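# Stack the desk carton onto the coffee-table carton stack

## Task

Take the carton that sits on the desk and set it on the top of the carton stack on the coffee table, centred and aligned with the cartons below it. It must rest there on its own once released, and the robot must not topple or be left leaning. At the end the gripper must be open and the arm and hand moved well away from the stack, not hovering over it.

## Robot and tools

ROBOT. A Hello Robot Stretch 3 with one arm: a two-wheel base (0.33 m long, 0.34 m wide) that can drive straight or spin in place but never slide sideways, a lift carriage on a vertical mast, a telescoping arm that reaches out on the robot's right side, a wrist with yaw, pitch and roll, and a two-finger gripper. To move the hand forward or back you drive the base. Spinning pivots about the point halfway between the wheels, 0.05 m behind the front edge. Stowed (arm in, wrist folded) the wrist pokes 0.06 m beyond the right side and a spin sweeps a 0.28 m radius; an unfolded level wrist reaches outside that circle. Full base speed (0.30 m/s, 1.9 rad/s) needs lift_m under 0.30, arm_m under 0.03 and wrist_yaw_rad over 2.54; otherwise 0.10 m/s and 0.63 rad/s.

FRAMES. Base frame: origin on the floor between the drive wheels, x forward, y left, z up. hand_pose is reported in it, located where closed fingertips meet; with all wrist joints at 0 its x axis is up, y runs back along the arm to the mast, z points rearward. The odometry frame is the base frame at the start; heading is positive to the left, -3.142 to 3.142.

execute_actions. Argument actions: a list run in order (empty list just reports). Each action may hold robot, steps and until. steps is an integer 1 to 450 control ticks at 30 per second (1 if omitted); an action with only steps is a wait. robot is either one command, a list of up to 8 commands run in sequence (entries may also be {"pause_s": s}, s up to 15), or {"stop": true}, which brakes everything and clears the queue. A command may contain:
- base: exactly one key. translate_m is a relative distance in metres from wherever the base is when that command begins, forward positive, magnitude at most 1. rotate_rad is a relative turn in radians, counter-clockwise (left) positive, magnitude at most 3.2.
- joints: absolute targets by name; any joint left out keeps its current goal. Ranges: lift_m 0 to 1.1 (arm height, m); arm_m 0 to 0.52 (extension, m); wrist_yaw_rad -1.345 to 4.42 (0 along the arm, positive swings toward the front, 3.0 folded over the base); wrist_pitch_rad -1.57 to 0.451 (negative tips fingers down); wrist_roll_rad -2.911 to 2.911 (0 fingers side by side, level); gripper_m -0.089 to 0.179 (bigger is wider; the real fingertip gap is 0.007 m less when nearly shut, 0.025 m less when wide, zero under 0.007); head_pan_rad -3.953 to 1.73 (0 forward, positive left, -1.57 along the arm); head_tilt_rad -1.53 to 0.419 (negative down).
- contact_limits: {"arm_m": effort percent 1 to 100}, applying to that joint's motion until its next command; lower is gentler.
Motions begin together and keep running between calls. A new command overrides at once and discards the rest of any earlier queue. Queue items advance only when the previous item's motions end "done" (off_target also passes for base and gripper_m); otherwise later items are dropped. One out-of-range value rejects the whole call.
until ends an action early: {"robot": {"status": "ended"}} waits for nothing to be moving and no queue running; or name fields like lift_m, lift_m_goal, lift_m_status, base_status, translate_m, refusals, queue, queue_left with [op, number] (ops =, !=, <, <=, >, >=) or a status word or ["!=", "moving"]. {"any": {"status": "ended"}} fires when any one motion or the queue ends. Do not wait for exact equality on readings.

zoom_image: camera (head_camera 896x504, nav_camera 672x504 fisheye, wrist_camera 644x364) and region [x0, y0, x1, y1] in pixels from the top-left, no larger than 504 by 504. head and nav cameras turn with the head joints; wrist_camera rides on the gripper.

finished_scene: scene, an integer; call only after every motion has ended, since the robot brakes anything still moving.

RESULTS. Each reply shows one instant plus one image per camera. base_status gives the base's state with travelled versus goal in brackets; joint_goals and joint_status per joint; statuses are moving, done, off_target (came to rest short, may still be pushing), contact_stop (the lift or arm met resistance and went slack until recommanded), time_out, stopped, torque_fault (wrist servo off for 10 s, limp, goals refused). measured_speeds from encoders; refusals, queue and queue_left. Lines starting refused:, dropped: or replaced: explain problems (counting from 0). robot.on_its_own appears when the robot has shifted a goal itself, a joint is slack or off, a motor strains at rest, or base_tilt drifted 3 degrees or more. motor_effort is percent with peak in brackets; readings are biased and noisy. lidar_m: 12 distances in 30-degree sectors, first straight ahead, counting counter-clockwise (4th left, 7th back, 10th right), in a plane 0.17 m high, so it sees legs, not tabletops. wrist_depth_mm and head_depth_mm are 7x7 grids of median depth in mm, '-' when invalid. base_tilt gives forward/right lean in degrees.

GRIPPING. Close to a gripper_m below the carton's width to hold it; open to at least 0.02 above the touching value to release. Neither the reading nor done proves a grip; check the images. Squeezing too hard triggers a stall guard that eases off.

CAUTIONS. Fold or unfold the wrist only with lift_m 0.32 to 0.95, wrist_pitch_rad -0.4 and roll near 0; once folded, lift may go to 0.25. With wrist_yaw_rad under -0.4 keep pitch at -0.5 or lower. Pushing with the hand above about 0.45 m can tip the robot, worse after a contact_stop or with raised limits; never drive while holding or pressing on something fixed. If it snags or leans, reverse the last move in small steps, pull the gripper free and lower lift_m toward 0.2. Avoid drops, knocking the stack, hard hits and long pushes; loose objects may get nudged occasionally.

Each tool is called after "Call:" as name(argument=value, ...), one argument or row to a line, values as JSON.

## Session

Call:
execute_actions(
  actions=[
    {"robot":{"joints":{"head_tilt_rad":-0.6}},"steps":100,"until":{"robot":{"status":"ended"}}},
  ],
)

Call:
execute_actions(
  actions=[
    {"robot":{"joints":{"head_pan_rad":-2.2}},"steps":150,"until":{"robot":{"status":"ended"}}},
  ],
)

Scene clock: 0.90 s.
robot.base_odometry: x=+0.000 y=+0.000 heading=+0.000 (m, m, rad; robot's odometry frame)
robot.turned_by_wheels: +0.000 (rad since the last result)
robot.turned_by_imu: +0.000 (rad since the last result)
robot.base_tilt: forward=+1.9 right=+0.7 (deg)
robot.lidar_m: 1.17 1.62 1.00 1.88 1.62 1.62 1.86 1.64 1.91 1.88 1.82 2.13
robot.head_depth_mm: 1898 2040 2217 2273 1797 1452 1203 / 2062 2231 2433 2300 1768 1444 1207 / 2222 2430 2669 2289 1755 1420 1203 / 2440 2705 2874 2242 1748 1413 1194 / 2683 2962 3120 2246 1725 1396 1184 / 2622 2898 2990 2196 1564 1389 1178 / 2423 2580 2791 1432 1492 1387 1165
robot.base_status: not_commanded
robot.joint_positions: lift_m=+0.390 arm_m=-0.002 wrist_yaw_rad=+3.140 wrist_pitch_rad=-0.499 wrist_roll_rad=-0.003 gripper_m=+0.037 head_pan_rad=+0.014 head_tilt_rad=-0.592
robot.joint_goals: lift_m=+0.390 arm_m=-0.002 wrist_yaw_rad=+3.140 wrist_pitch_rad=-0.499 wrist_roll_rad=-0.003 gripper_m=+0.037 head_pan_rad=+0.014 head_tilt_rad=-0.600
robot.joint_status: lift_m=not_commanded arm_m=not_commanded wrist_yaw_rad=not_commanded wrist_pitch_rad=not_commanded wrist_roll_rad=not_commanded gripper_m=not_commanded head_pan_rad=not_commanded head_tilt_rad=done
robot.measured_speeds: translate_m=+0.000 rotate_rad=+0.000 lift_m=+0.000 arm_m=+0.000 wrist_yaw_rad=+0.000 wrist_pitch_rad=+0.000 wrist_roll_rad=+0.000 head_pan_rad=+0.000 head_tilt_rad=+0.000
robot: refusals=0 queue=done queue_left=0
robot.motor_effort: left_wheel=+1(1) right_wheel=+0(0) lift_m=+39(40) arm_m=+0(0) wrist_yaw_rad=-1(0) wrist_pitch_rad=+5(5) wrist_roll_rad=+0(0) gripper_m=+0(0) head_pan_rad=+1(1) head_tilt_rad=-3(25) (%)
robot.hand_pose: x=-0.0209 y=+0.0709 z=+0.3851 quat_wxyz=(+0.175, +0.684, +0.175, +0.686) (m; robot's base frame)
robot.wrist_depth_mm: - - - - - - - / - - - - - - - / 950 966 - - - - - / 769 787 770 808 816 843 862 / 656 659 673 675 716 697 708 / 563 567 - 583 602 600 606 / 495 508 - - 520 526 528
pictures: head_camera (sideways: a quarter turn clockwise sets it upright), nav_camera (sideways: a quarter turn counterclockwise sets it upright), wrist_camera
Images, in order (width x height): head_camera 896x504, nav_camera 672x504, wrist_camera 644x364.

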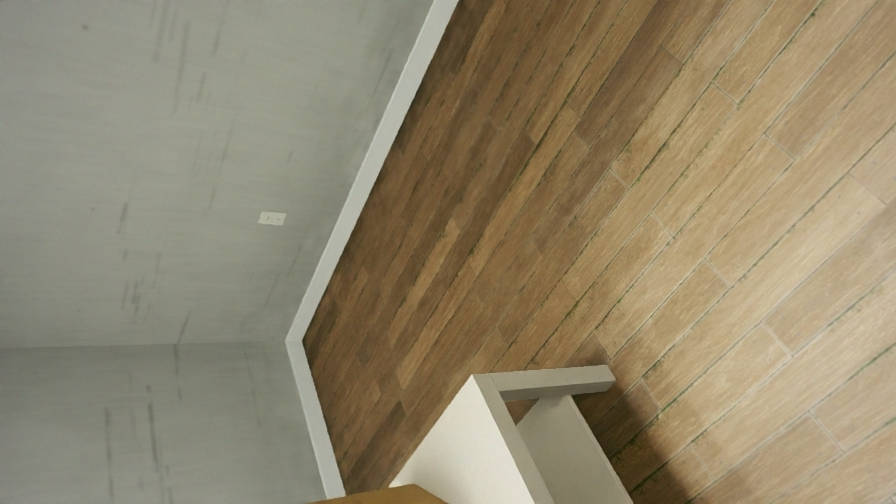

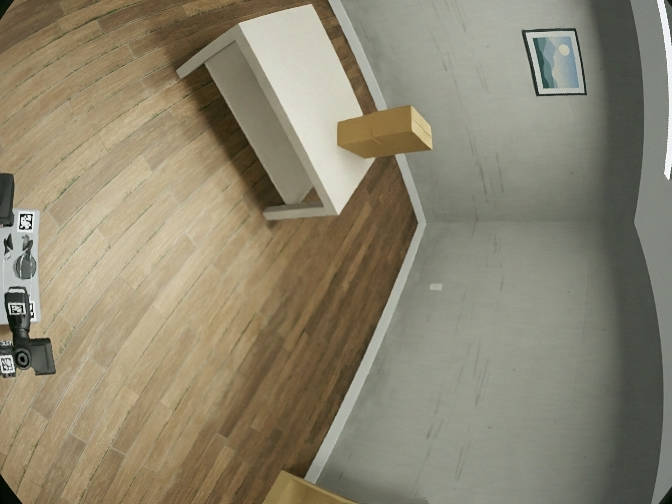

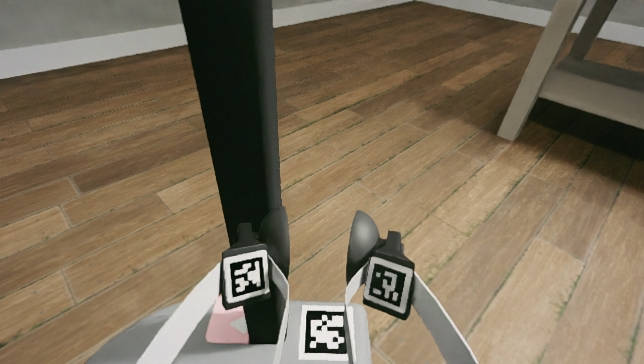

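Scene clock: 2.50 s.
robot.base_odometry: x=+0.000 y=+0.000 heading=+0.000 (m, m, rad; robot's odometry frame)
robot.turned_by_wheels: +0.000 (rad since the last result)
robot.turned_by_imu: +0.000 (rad since the last result)
robot.base_tilt: forward=+1.9 right=+0.7 (deg)
robot.lidar_m: 1.18 1.62 1.00 1.88 1.62 1.62 1.85 1.65 1.91 1.87 1.82 2.13
robot.head_depth_mm: 1656 1833 1554 2203 1796 1446 1214 / 1673 1855 1617 2165 1767 1436 1206 / 1693 1868 1596 2228 1759 1434 1200 / 1712 1920 1661 2262 1735 1429 1191 / 1745 1901 1652 2257 1719 1403 1189 / 1781 1913 1517 2221 1719 1395 1177 / 1804 1922 1595 2040 1698 1389 1174
robot.base_status: not_commanded
robot.joint_positions: lift_m=+0.390 arm_m=-0.002 wrist_yaw_rad=+3.140 wrist_pitch_rad=-0.499 wrist_roll_rad=-0.003 gripper_m=+0.037 head_pan_rad=-2.193 head_tilt_rad=-0.593
robot.joint_goals: lift_m=+0.390 arm_m=-0.002 wrist_yaw_rad=+3.140 wrist_pitch_rad=-0.499 wrist_roll_rad=-0.003 gripper_m=+0.037 head_pan_rad=-2.200 head_tilt_rad=-0.600
robot.joint_status: lift_m=not_commanded arm_m=not_commanded wrist_yaw_rad=not_commanded wrist_pitch_rad=not_commanded wrist_roll_rad=not_commanded gripper_m=not_commanded head_pan_rad=done head_tilt_rad=done
robot.measured_speeds: translate_m=+0.000 rotate_rad=+0.000 lift_m=+0.000 arm_m=+0.000 wrist_yaw_rad=+0.000 wrist_pitch_rad=+0.000 wrist_roll_rad=+0.000 head_pan_rad=+0.000 head_tilt_rad=+0.000
robot: refusals=0 queue=done queue_left=0
robot.motor_effort: left_wheel=+1(1) right_wheel=+0(0) lift_m=+40(40) arm_m=+0(0) wrist_yaw_rad=-1(0) wrist_pitch_rad=+5(5) wrist_roll_rad=+0(0) gripper_m=+0(0) head_pan_rad=-2(28) head_tilt_rad=-3(4) (%)
robot.hand_pose: x=-0.0209 y=+0.0709 z=+0.3851 quat_wxyz=(+0.175, +0.684, +0.175, +0.686) (m; robot's base frame)
robot.wrist_depth_mm: - - - - - - - / - - - - - - - / 949 951 - - - - - / 772 777 772 820 838 840 862 / 644 659 663 679 707 706 716 / 563 566 - 583 607 602 607 / 496 514 - - 522 524 534
pictures: head_camera (sideways: a quarter turn clockwise sets it upright), nav_camera (sideways: a quarter turn counterclockwise sets it upright), wrist_camera
Images, in order (width x height): head_camera 896x504, nav_camera 672x504, wrist_camera 644x364.

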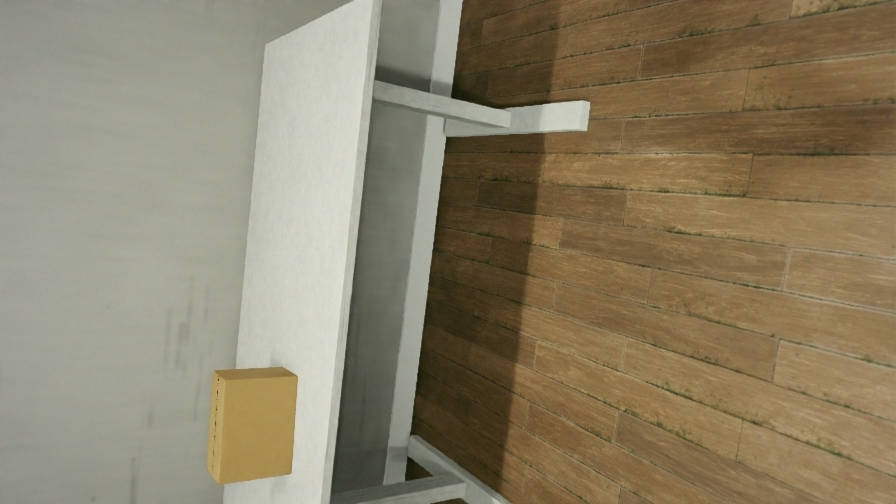

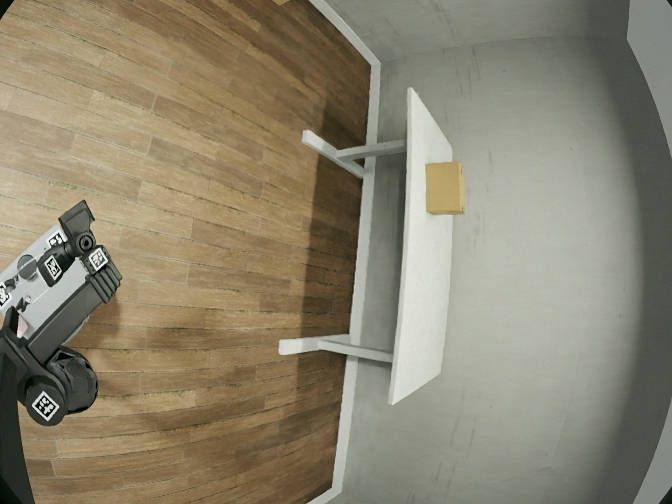

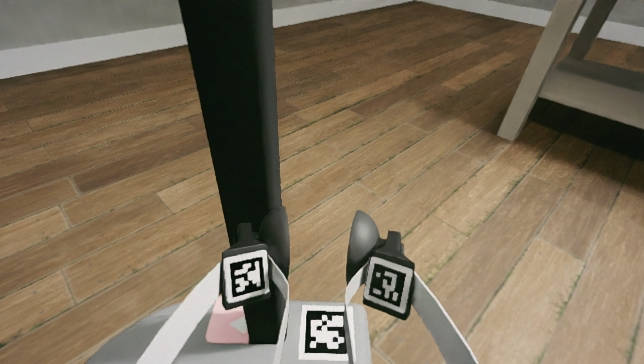

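Call:
execute_actions(
  actions=[
    {"robot":{"joints":{"head_pan_rad":0.45,"lift_m":0.28,"wrist_pitch_rad":-0.4,"wrist_yaw_rad":3.0}},"steps":150,"until":{"robot":{"status":"ended"}}},
  ],
)

Call:
execute_actions(
  actions=[
    {"robot":[{"base":{"rotate_rad":-2.29},"joints":{"head_pan_rad":-1.0,"head_tilt_rad":-0.7}},{"base":{"translate_m":1.0}},{"base":{"rotate_rad":1.65}},{"joints":{"lift_m":0.76}},{"joints":{"wrist_yaw_rad":1.57,"wrist_pitch_rad":0,"gripper_m":0.179}},{"joints":{"arm_m":0.42}}],"steps":450,"until":{"robot":{"status":"ended"}}},
    {"steps":450,"until":{"robot":{"status":"ended"}}},
  ],
)

Scene clock: 11.30 s.
robot.base_odometry: x=+0.000 y=+0.000 heading=+0.000 (m, m, rad; robot's odometry frame)
robot.turned_by_wheels: +0.000 (rad since the last result)
robot.turned_by_imu: +0.001 (rad since the last result)
robot.base_tilt: forward=+1.9 right=+0.7 (deg)
robot.lidar_m: 1.17 1.62 1.00 1.88 1.62 1.62 1.86 1.65 1.91 1.88 1.81 2.13
robot.head_depth_mm: 2660 2819 2969 2346 1794 1436 1206 / 2555 2855 3062 2324 1773 1428 1207 / 2462 2743 2986 2201 1627 1423 1198 / 2368 2664 1445 1428 1601 1419 1188 / 2268 2521 2700 1431 1577 1413 1186 / 2203 2428 2668 1455 1471 1397 1180 / 2126 2346 2613 1436 1367 1391 1171
robot.base_status: not_commanded
robot.joint_positions: lift_m=+0.281 arm_m=-0.002 wrist_yaw_rad=+3.003 wrist_pitch_rad=-0.419 wrist_roll_rad=-0.003 gripper_m=+0.037 head_pan_rad=+0.443 head_tilt_rad=-0.593
robot.joint_goals: lift_m=+0.280 arm_m=-0.002 wrist_yaw_rad=+3.000 wrist_pitch_rad=-0.400 wrist_roll_rad=-0.003 gripper_m=+0.037 head_pan_rad=+0.450 head_tilt_rad=-0.600
robot.joint_status: lift_m=done arm_m=not_commanded wrist_yaw_rad=done wrist_pitch_rad=done wrist_roll_rad=not_commanded gripper_m=not_commanded head_pan_rad=done head_tilt_rad=done
robot.measured_speeds: translate_m=+0.000 rotate_rad=+0.000 lift_m=+0.000 arm_m=+0.000 wrist_yaw_rad=+0.000 wrist_pitch_rad=+0.000 wrist_roll_rad=+0.000 head_pan_rad=+0.000 head_tilt_rad=+0.000
robot: refusals=0 queue=done queue_left=0
robot.motor_effort: left_wheel=+1(1) right_wheel=+0(0) lift_m=+18(37) arm_m=+0(0) wrist_yaw_rad=-2(3) wrist_pitch_rad=+7(8) wrist_roll_rad=+0(0) gripper_m=-1(1) head_pan_rad=+2(26) head_tilt_rad=-3(3) (%)
robot.hand_pose: x=+0.0098 y=+0.0795 z=+0.2932 quat_wxyz=(+0.195, +0.699, +0.099, +0.681) (m; robot's base frame)
robot.wrist_depth_mm: - - - - - - - / - - - - - - 982 / 867 873 918 936 979 995 - / 682 683 699 719 751 752 767 / 558 575 - 586 619 607 621 / 476 498 - 513 515 511 519 / - - - - 433 438 444
pictures: head_camera (sideways: a quarter turn clockwise sets it upright), nav_camera (sideways: a quarter turn counterclockwise sets it upright), wrist_camera
Images, in order (width x height): head_camera 896x504, nav_camera 672x504, wrist_camera 644x364.

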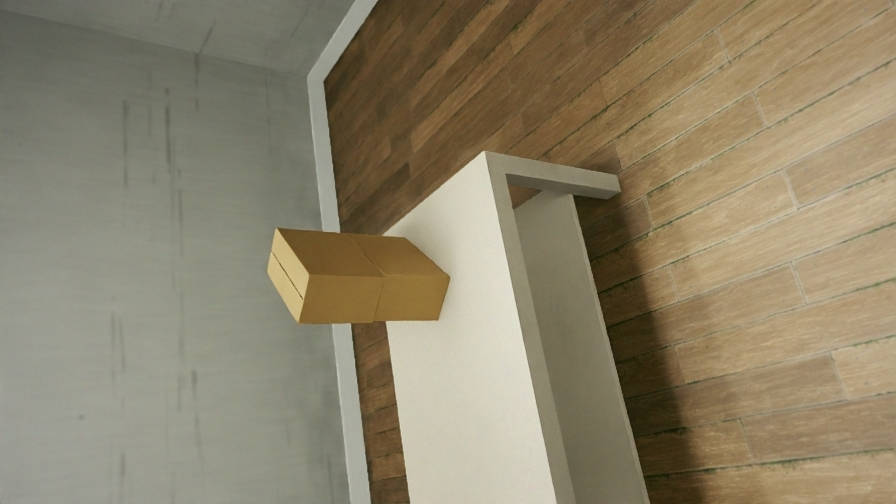

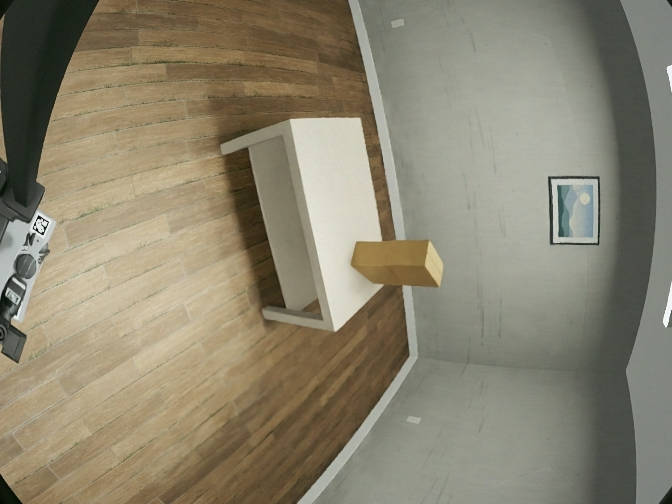

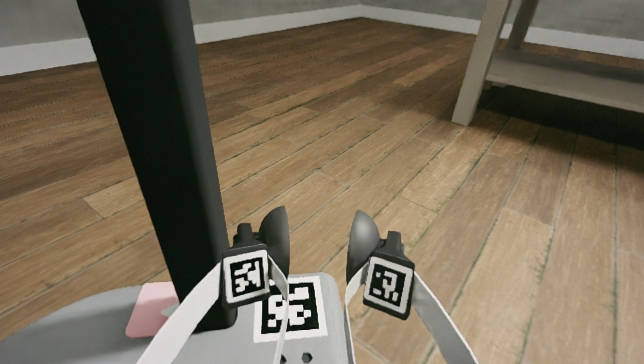

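Scene clock: 32.63 s.
robot.base_odometry: x=-0.659 y=-0.752 heading=-0.640 (m, m, rad; robot's odometry frame)
robot.turned_by_wheels: -0.640 (rad since the last result)
robot.turned_by_imu: -0.616 (rad since the last result)
robot.base_tilt: forward=+2.0 right=+0.8 (deg)
robot.lidar_m: 1.72 1.95 2.04 1.99 2.12 1.70 1.69 1.35 0.73 1.08 1.06 1.08
robot.head_depth_mm: 939 1022 1114 986 726 605 530 / 1004 1108 1162 898 723 599 1110 / 1087 1205 1191 891 713 608 1158 / 1177 1312 807 792 711 1247 1141 / 1286 1462 799 821 720 1318 1140 / 1422 1632 1093 864 1427 1323 1131 / 1584 1849 1128 861 1558 1307 1126
robot.base_status: done (rotate_rad +1.6499 of +1.6500)
robot.joint_positions: lift_m=+0.759 arm_m=+0.420 wrist_yaw_rad=+1.571 wrist_pitch_rad=-0.022 wrist_roll_rad=-0.003 gripper_m=+0.179 head_pan_rad=-0.993 head_tilt_rad=-0.692
robot.joint_goals: lift_m=+0.760 arm_m=+0.420 wrist_yaw_rad=+1.570 wrist_pitch_rad=+0.000 wrist_roll_rad=-0.003 gripper_m=+0.179 head_pan_rad=-1.000 head_tilt_rad=-0.700
robot.joint_status: lift_m=done arm_m=done wrist_yaw_rad=done wrist_pitch_rad=done wrist_roll_rad=not_commanded gripper_m=done head_pan_rad=done head_tilt_rad=done
robot.measured_speeds: translate_m=+0.000 rotate_rad=+0.000 lift_m=+0.000 arm_m=+0.000 wrist_yaw_rad=+0.000 wrist_pitch_rad=+0.000 wrist_roll_rad=+0.000 head_pan_rad=+0.000 head_tilt_rad=+0.000
robot: refusals=0 queue=done queue_left=0
robot.motor_effort: left_wheel=-1(11) right_wheel=+3(11) lift_m=+60(63) arm_m=+4(5) wrist_yaw_rad=+0(5) wrist_pitch_rad=+8(9) wrist_roll_rad=+0(0) gripper_m=+0(96) head_pan_rad=-2(28) head_tilt_rad=-3(12) (%)
robot.hand_pose: x=+0.2343 y=-0.5647 z=+0.8684 quat_wxyz=(+0.506, +0.505, -0.493, +0.495) (m; robot's base frame)
robot.wrist_depth_mm: - - - - - - 809 / - - - - - - 793 / - - - - - - 784 / - - - 246 243 - 770 / - - 570 255 251 675 645 / - 383 394 264 259 424 450 / - 298 305 274 270 318 336
pictures: head_camera (sideways: a quarter turn clockwise sets it upright), nav_camera (sideways: a quarter turn counterclockwise sets it upright), wrist_camera
Images, in order (width x height): head_camera 896x504, nav_camera 672x504, wrist_camera 644x364.

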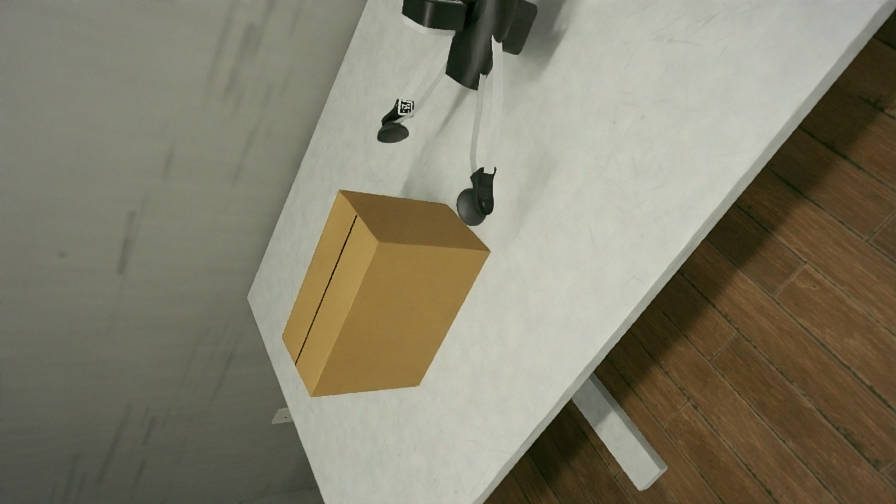

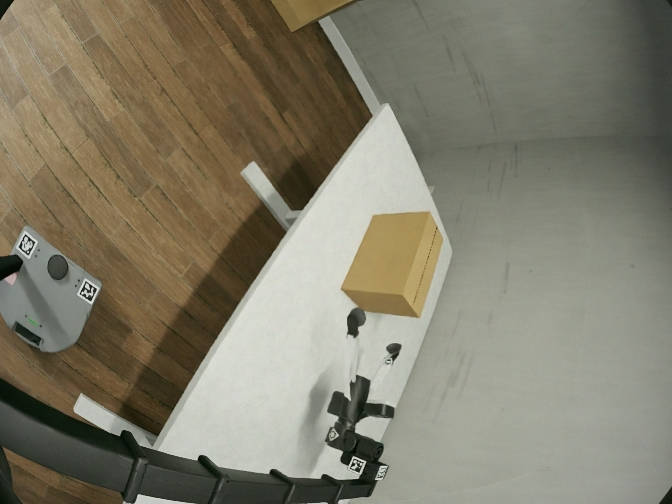

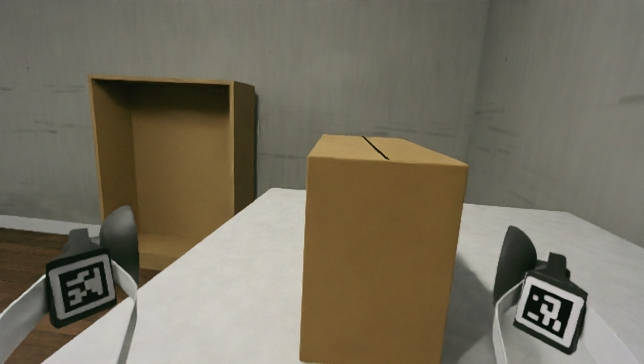

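Call:
execute_actions(
  actions=[
    {"robot":[{"joints":{"lift_m":0.75,"arm_m":0.46,"wrist_yaw_rad":1.53}},{"base":{"translate_m":0.13}},{"joints":{"gripper_m":0.07}},{"joints":{"lift_m":0.8}},{"joints":{"lift_m":0.95,"arm_m":0}}],"steps":450,"until":{"robot":{"status":"ended"}}},
  ],
)

Call:
execute_actions(
  actions=[
    {"robot":[{"base":{"rotate_rad":1.675}},{"base":{"translate_m":1.0},"joints":{"head_pan_rad":-1.57,"head_tilt_rad":-0.6}},{"base":{"translate_m":0.74}},{"base":{"rotate_rad":0.5}}],"steps":450,"until":{"robot":{"status":"ended"}}},
    {"steps":450,"until":{"robot":{"status":"ended"}}},
  ],
)

Scene clock: 53.70 s.
robot.base_odometry: x=-0.554 y=-0.830 heading=-0.640 (m, m, rad; robot's odometry frame)
robot.turned_by_wheels: +0.000 (rad since the last result)
robot.turned_by_imu: +0.004 (rad since the last result)
robot.base_tilt: forward=+2.0 right=+0.8 (deg)
robot.lidar_m: 1.59 1.83 2.00 2.00 2.29 1.84 1.82 0.83 0.81 1.10 0.97 1.88
robot.head_depth_mm: 952 1046 1121 913 729 607 - / 1023 1129 1173 906 742 629 - / 1109 1219 1196 897 - - 1087 / 1208 1345 1174 886 751 - 1122 / 1325 1485 1154 906 704 1237 1123 / 1449 1645 1716 310 327 375 1126 / 1621 1875 2094 311 290 312 1105
robot.base_status: done (translate_m +0.1300 of +0.1300)
robot.joint_positions: lift_m=+0.949 arm_m=+0.000 wrist_yaw_rad=+1.531 wrist_pitch_rad=-0.036 wrist_roll_rad=-0.003 gripper_m=+0.095 head_pan_rad=-0.993 head_tilt_rad=-0.692
robot.joint_goals: lift_m=+0.950 arm_m=+0.000 wrist_yaw_rad=+1.530 wrist_pitch_rad=+0.000 wrist_roll_rad=-0.003 gripper_m=+0.094 head_pan_rad=-1.000 head_tilt_rad=-0.700
robot.joint_status: lift_m=done arm_m=done wrist_yaw_rad=done wrist_pitch_rad=done wrist_roll_rad=not_commanded gripper_m=done head_pan_rad=done head_tilt_rad=done
robot.measured_speeds: translate_m=+0.000 rotate_rad=+0.000 lift_m=+0.000 arm_m=+0.000 wrist_yaw_rad=+0.000 wrist_pitch_rad=+0.000 wrist_roll_rad=+0.000 head_pan_rad=+0.000 head_tilt_rad=+0.000
robot: refusals=0 queue=done queue_left=0
robot.on_its_own: gripper_m is held at +0.094, not at your +0.070, by its stall guard, which is not easing now
robot.motor_effort: left_wheel=-2(3) right_wheel=+3(8) lift_m=+61(61) arm_m=-3(4) wrist_yaw_rad=+0(3) wrist_pitch_rad=+13(14) wrist_roll_rad=+0(0) gripper_m=-23(99) head_pan_rad=-2(2) head_tilt_rad=-3(3) (%)
robot.hand_pose: x=+0.2336 y=-0.1555 z=+1.0546 quat_wxyz=(+0.520, +0.498, -0.500, +0.481) (m; robot's base frame)
robot.wrist_depth_mm: - - - - - - - / - - - - - - - / - - - - - - - / - - 126 127 127 - - / - - 128 128 128 - - / - - 132 131 131 - - / - - 134 135 134 580 629
pictures: head_camera (sideways: a quarter turn clockwise sets it upright), nav_camera (sideways: a quarter turn counterclockwise sets it upright), wrist_camera
Images, in order (width x height): head_camera 896x504, nav_camera 672x504, wrist_camera 644x364.

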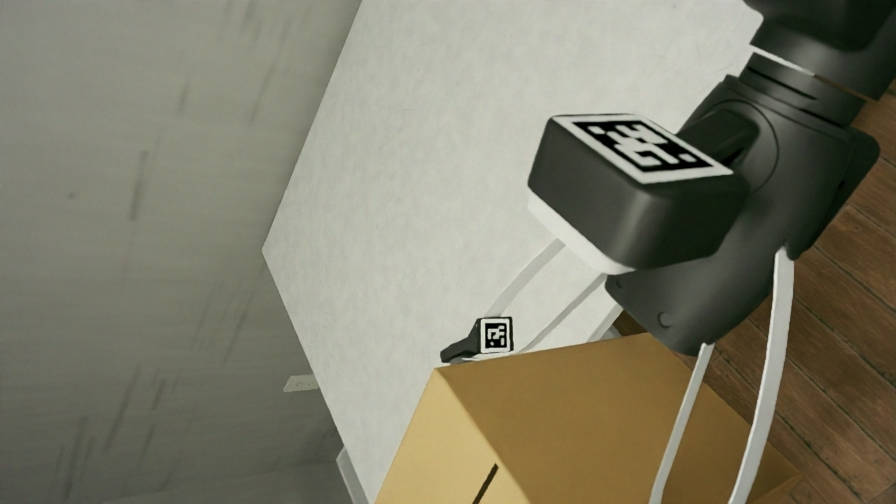

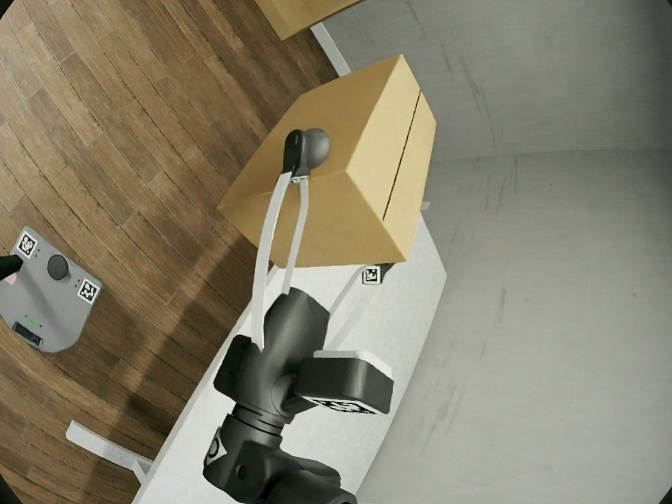

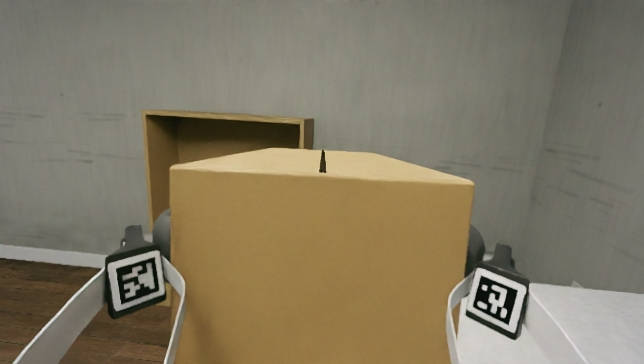

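Scene clock: 78.33 s.
robot.base_odometry: x=+0.334 y=+0.666 heading=+1.535 (m, m, rad; robot's odometry frame)
robot.turned_by_wheels: +2.175 (rad since the last result)
robot.turned_by_imu: +2.156 (rad since the last result)
robot.base_tilt: forward=+2.0 right=+0.7 (deg)
robot.lidar_m: 1.67 1.42 1.41 1.61 2.33 2.33 2.54 2.17 0.88 1.14 0.28 0.28
robot.head_depth_mm: 2034 2193 2388 2312 - - 1157 / 2187 2397 2609 2273 1907 - 1149 / 2384 2560 2794 2256 1198 - - / 2443 2705 2957 950 1059 - - / 2197 2438 2671 2092 1082 936 - / 1999 2186 2428 2184 1106 928 - / 1843 1986 2181 2144 1690 - -
robot.base_status: done (rotate_rad +0.4999 of +0.5000)
robot.joint_positions: lift_m=+0.949 arm_m=+0.000 wrist_yaw_rad=+1.531 wrist_pitch_rad=-0.036 wrist_roll_rad=-0.003 gripper_m=+0.095 head_pan_rad=-1.563 head_tilt_rad=-0.606
robot.joint_goals: lift_m=+0.950 arm_m=+0.000 wrist_yaw_rad=+1.530 wrist_pitch_rad=+0.000 wrist_roll_rad=-0.003 gripper_m=+0.094 head_pan_rad=-1.570 head_tilt_rad=-0.600
robot.joint_status: lift_m=done arm_m=done wrist_yaw_rad=done wrist_pitch_rad=done wrist_roll_rad=not_commanded gripper_m=done head_pan_rad=done head_tilt_rad=done
robot.measured_speeds: translate_m=+0.000 rotate_rad=+0.000 lift_m=+0.000 arm_m=+0.000 wrist_yaw_rad=+0.000 wrist_pitch_rad=+0.000 wrist_roll_rad=+0.000 head_pan_rad=+0.000 head_tilt_rad=+0.000
robot: refusals=0 queue=done queue_left=0
robot.on_its_own: gripper_m is held at +0.094, not at your +0.070, by its stall guard, which is not easing now
robot.motor_effort: left_wheel=-2(7) right_wheel=+4(7) lift_m=+61(61) arm_m=-3(3) wrist_yaw_rad=-1(1) wrist_pitch_rad=+13(13) wrist_roll_rad=+0(0) gripper_m=-22(21) head_pan_rad=-2(25) head_tilt_rad=+2(8) (%)
robot.hand_pose: x=+0.2336 y=-0.1555 z=+1.0546 quat_wxyz=(+0.520, +0.498, -0.500, +0.481) (m; robot's base frame)
robot.wrist_depth_mm: - - - - - - - / - - - - - - - / - - - - - - - / - - 126 127 127 - - / - - 128 128 128 - - / - - 132 131 131 - - / - - 135 135 134 - -
pictures: head_camera (sideways: a quarter turn clockwise sets it upright), nav_camera (sideways: a quarter turn counterclockwise sets it upright), wrist_camera
Images, in order (width x height): head_camera 896x504, nav_camera 672x504, wrist_camera 644x364.

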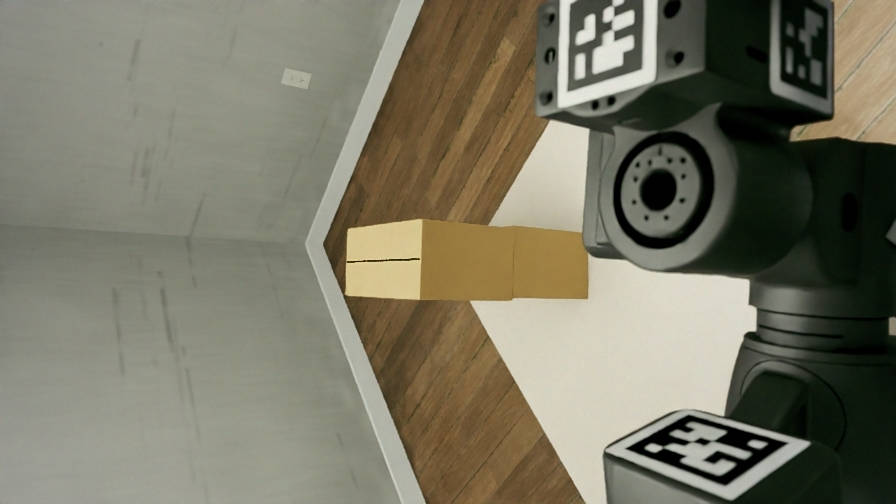

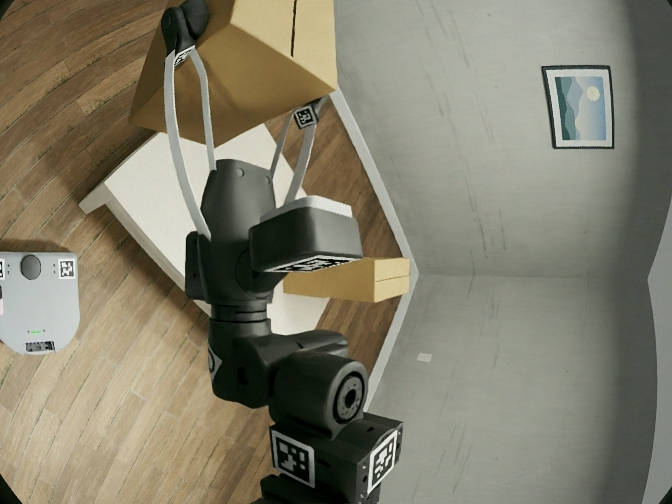

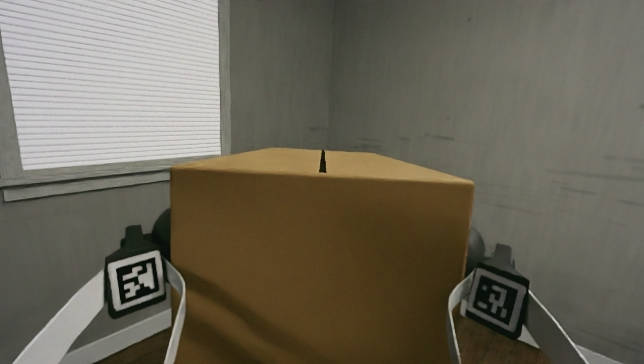

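Call:
execute_actions(
  actions=[
    {"robot":[{"joints":{"wrist_yaw_rad":0.015,"lift_m":0.88,"wrist_pitch_rad":0.03}},{"joints":{"arm_m":0.44}}],"steps":450,"until":{"robot":{"status":"ended"}}},
  ],
)

Call:
zoom_image(
  camera="head_camera",
  region=[200,180,520,360],
)

Scene clock: 87.63 s.
robot.base_odometry: x=+0.334 y=+0.666 heading=+1.535 (m, m, rad; robot's odometry frame)
robot.turned_by_wheels: +0.000 (rad since the last result)
robot.turned_by_imu: +0.002 (rad since the last result)
robot.base_tilt: forward=+2.0 right=+0.8 (deg)
robot.lidar_m: 1.67 1.42 1.42 1.60 2.33 2.33 2.54 2.16 0.88 1.15 0.28 0.28
robot.head_depth_mm: 2058 2220 2400 2418 - - 1175 / 2219 2376 2570 - 1127 1319 1206 / 2399 2623 - 2223 1132 1010 1194 / 2416 2633 804 940 1056 916 1114 / 2183 2433 2617 2110 1085 913 787 / 2002 2194 2433 2176 1115 908 766 / 1835 1995 2203 2152 1105 903 761
robot.base_status: done (rotate_rad +0.4999 of +0.5000)
robot.joint_positions: lift_m=+0.881 arm_m=+0.440 wrist_yaw_rad=+0.017 wrist_pitch_rad=-0.009 wrist_roll_rad=-0.003 gripper_m=+0.095 head_pan_rad=-1.563 head_tilt_rad=-0.606
robot.joint_goals: lift_m=+0.880 arm_m=+0.440 wrist_yaw_rad=+0.015 wrist_pitch_rad=+0.030 wrist_roll_rad=-0.003 gripper_m=+0.094 head_pan_rad=-1.570 head_tilt_rad=-0.600
robot.joint_status: lift_m=done arm_m=done wrist_yaw_rad=done wrist_pitch_rad=done wrist_roll_rad=not_commanded gripper_m=done head_pan_rad=done head_tilt_rad=done
robot.measured_speeds: translate_m=+0.000 rotate_rad=+0.000 lift_m=+0.000 arm_m=+0.000 wrist_yaw_rad=+0.000 wrist_pitch_rad=+0.000 wrist_roll_rad=+0.000 head_pan_rad=+0.000 head_tilt_rad=+0.000
robot: refusals=0 queue=done queue_left=0
robot.on_its_own: gripper_m is held at +0.094, not at your +0.070, by its stall guard, which is not easing now
robot.motor_effort: left_wheel=-2(3) right_wheel=+4(4) lift_m=+19(60) arm_m=+4(3) wrist_yaw_rad=-1(5) wrist_pitch_rad=+15(15) wrist_roll_rad=+0(0) gripper_m=-22(21) head_pan_rad=-3(2) head_tilt_rad=+1(1) (%)
robot.hand_pose: x=-0.0172 y=-0.8407 z=+0.9929 quat_wxyz=(+0.708, +0.009, -0.706, +0.002) (m; robot's base frame)
robot.wrist_depth_mm: - - - - - - - / - - - - - - - / - - - - - - - / - - 127 127 128 - - / - - 129 129 129 - - / - - 131 131 131 - - / - - 134 134 134 - -
pictures: head_camera (sideways: a quarter turn clockwise sets it upright), nav_camera (sideways: a quarter turn counterclockwise sets it upright), wrist_camera
Images, in order (width x height): head_camera 896x504, nav_camera 672x504, wrist_camera 644x364.

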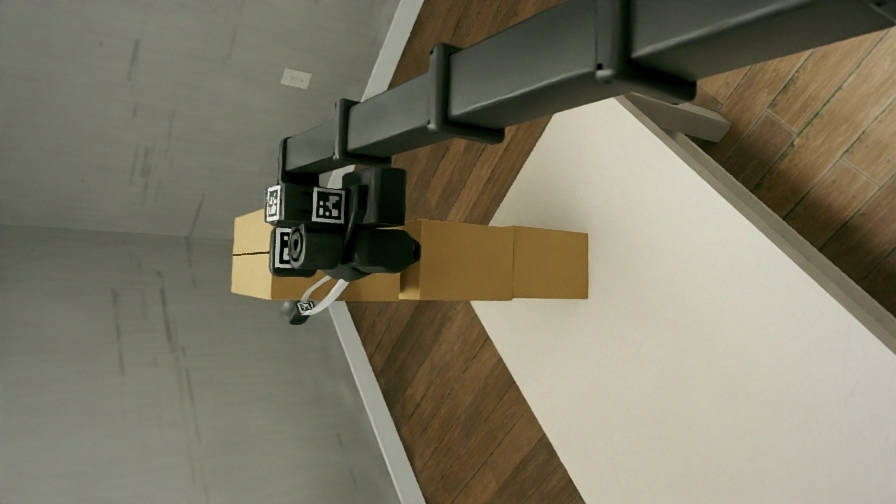

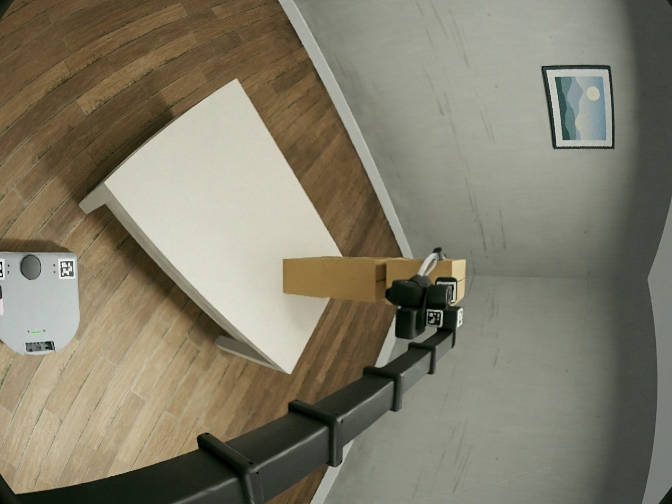

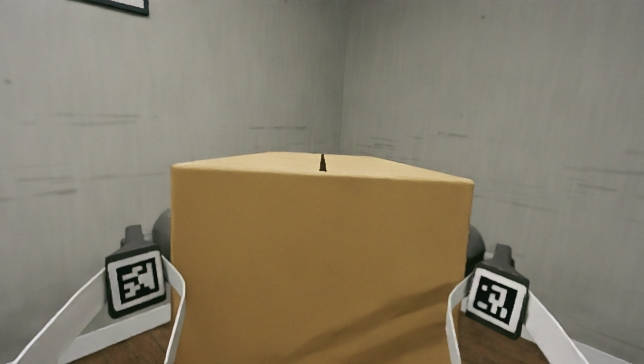

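Region (200, 180, 520, 360) of head_camera's 896x504 image, scaled by 1.575, with more detail than that image has; it fills the top 284 rows of this view, and the rest is white.

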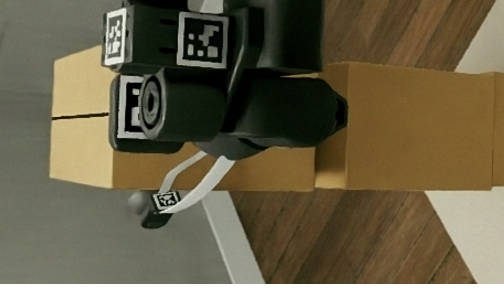

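Call:
execute_actions(
  actions=[
    {"robot":[{"base":{"translate_m":-0.003}},{"joints":{"lift_m":0.843}},{"joints":{"gripper_m":0.179}},{"joints":{"arm_m":0.08,"lift_m":0.8}}],"steps":450,"until":{"robot":{"status":"ended"}}},
  ],
)

Scene clock: 97.67 s.
robot.base_odometry: x=+0.334 y=+0.663 heading=+1.535 (m, m, rad; robot's odometry frame)
robot.turned_by_wheels: +0.000 (rad since the last result)
robot.turned_by_imu: +0.003 (rad since the last result)
robot.base_tilt: forward=+1.9 right=+0.7 (deg)
robot.lidar_m: 1.67 1.42 1.42 1.61 2.33 2.33 2.54 2.16 0.88 1.15 0.29 0.29
robot.head_depth_mm: 2025 2226 2420 2309 1775 1477 - / 2194 2400 2608 2277 1178 - - / 2392 2622 2796 2242 1139 - - / 2432 2711 831 926 1034 - 1110 / 2205 2417 2655 2121 1078 908 789 / 1975 2200 2401 2176 1101 905 766 / 1834 2007 2184 2170 1106 898 762
robot.base_status: done (translate_m -0.0030 of -0.0030)
robot.joint_positions: lift_m=+0.801 arm_m=+0.080 wrist_yaw_rad=+0.016 wrist_pitch_rad=+0.009 wrist_roll_rad=-0.003 gripper_m=+0.179 head_pan_rad=-1.563 head_tilt_rad=-0.606
robot.joint_goals: lift_m=+0.800 arm_m=+0.080 wrist_yaw_rad=+0.015 wrist_pitch_rad=+0.030 wrist_roll_rad=-0.003 gripper_m=+0.179 head_pan_rad=-1.570 head_tilt_rad=-0.600
robot.joint_status: lift_m=done arm_m=done wrist_yaw_rad=done wrist_pitch_rad=done wrist_roll_rad=not_commanded gripper_m=done head_pan_rad=done head_tilt_rad=done
robot.measured_speeds: translate_m=+0.000 rotate_rad=+0.000 lift_m=+0.000 arm_m=+0.000 wrist_yaw_rad=+0.000 wrist_pitch_rad=+0.000 wrist_roll_rad=+0.000 head_pan_rad=+0.000 head_tilt_rad=+0.000
robot: refusals=0 queue=done queue_left=0
robot.motor_effort: left_wheel=-2(5) right_wheel=+3(5) lift_m=+18(21) arm_m=-3(5) wrist_yaw_rad=-1(1) wrist_pitch_rad=+8(15) wrist_roll_rad=+0(0) gripper_m=+0(96) head_pan_rad=-2(2) head_tilt_rad=+2(2) (%)
robot.hand_pose: x=-0.0173 y=-0.4817 z=+0.9177 quat_wxyz=(+0.708, +0.003, -0.706, +0.009) (m; robot's base frame)
robot.wrist_depth_mm: - - - - - - - / - - - - - - - / - - - 477 - - - / - - - 487 - - - / - - - 512 - - - / - - - 531 - - - / - - 848 545 - - -
pictures: head_camera (sideways: a quarter turn clockwise sets it upright), nav_camera (sideways: a quarter turn counterclockwise sets it upright), wrist_camera
Images, in order (width x height): head_camera 896x504, nav_camera 672x504, wrist_camera 644x364.

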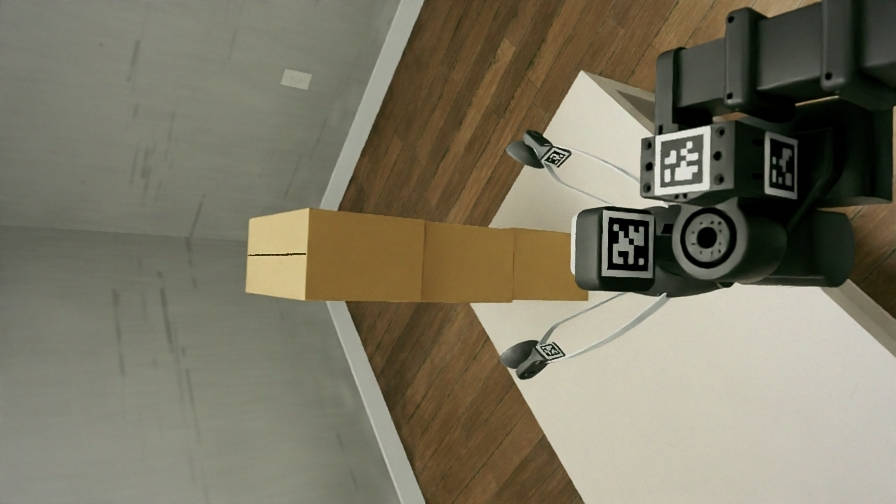

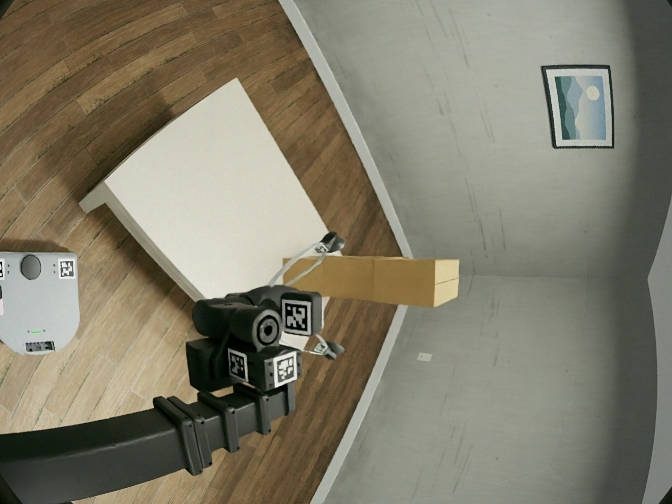

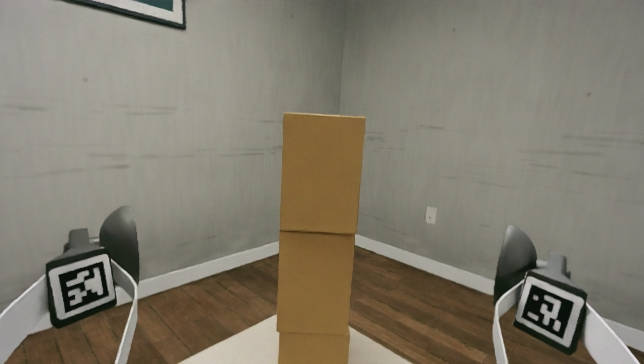

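Call:
finished_scene(
  scene=2,
)

The scene is finished: the task was done.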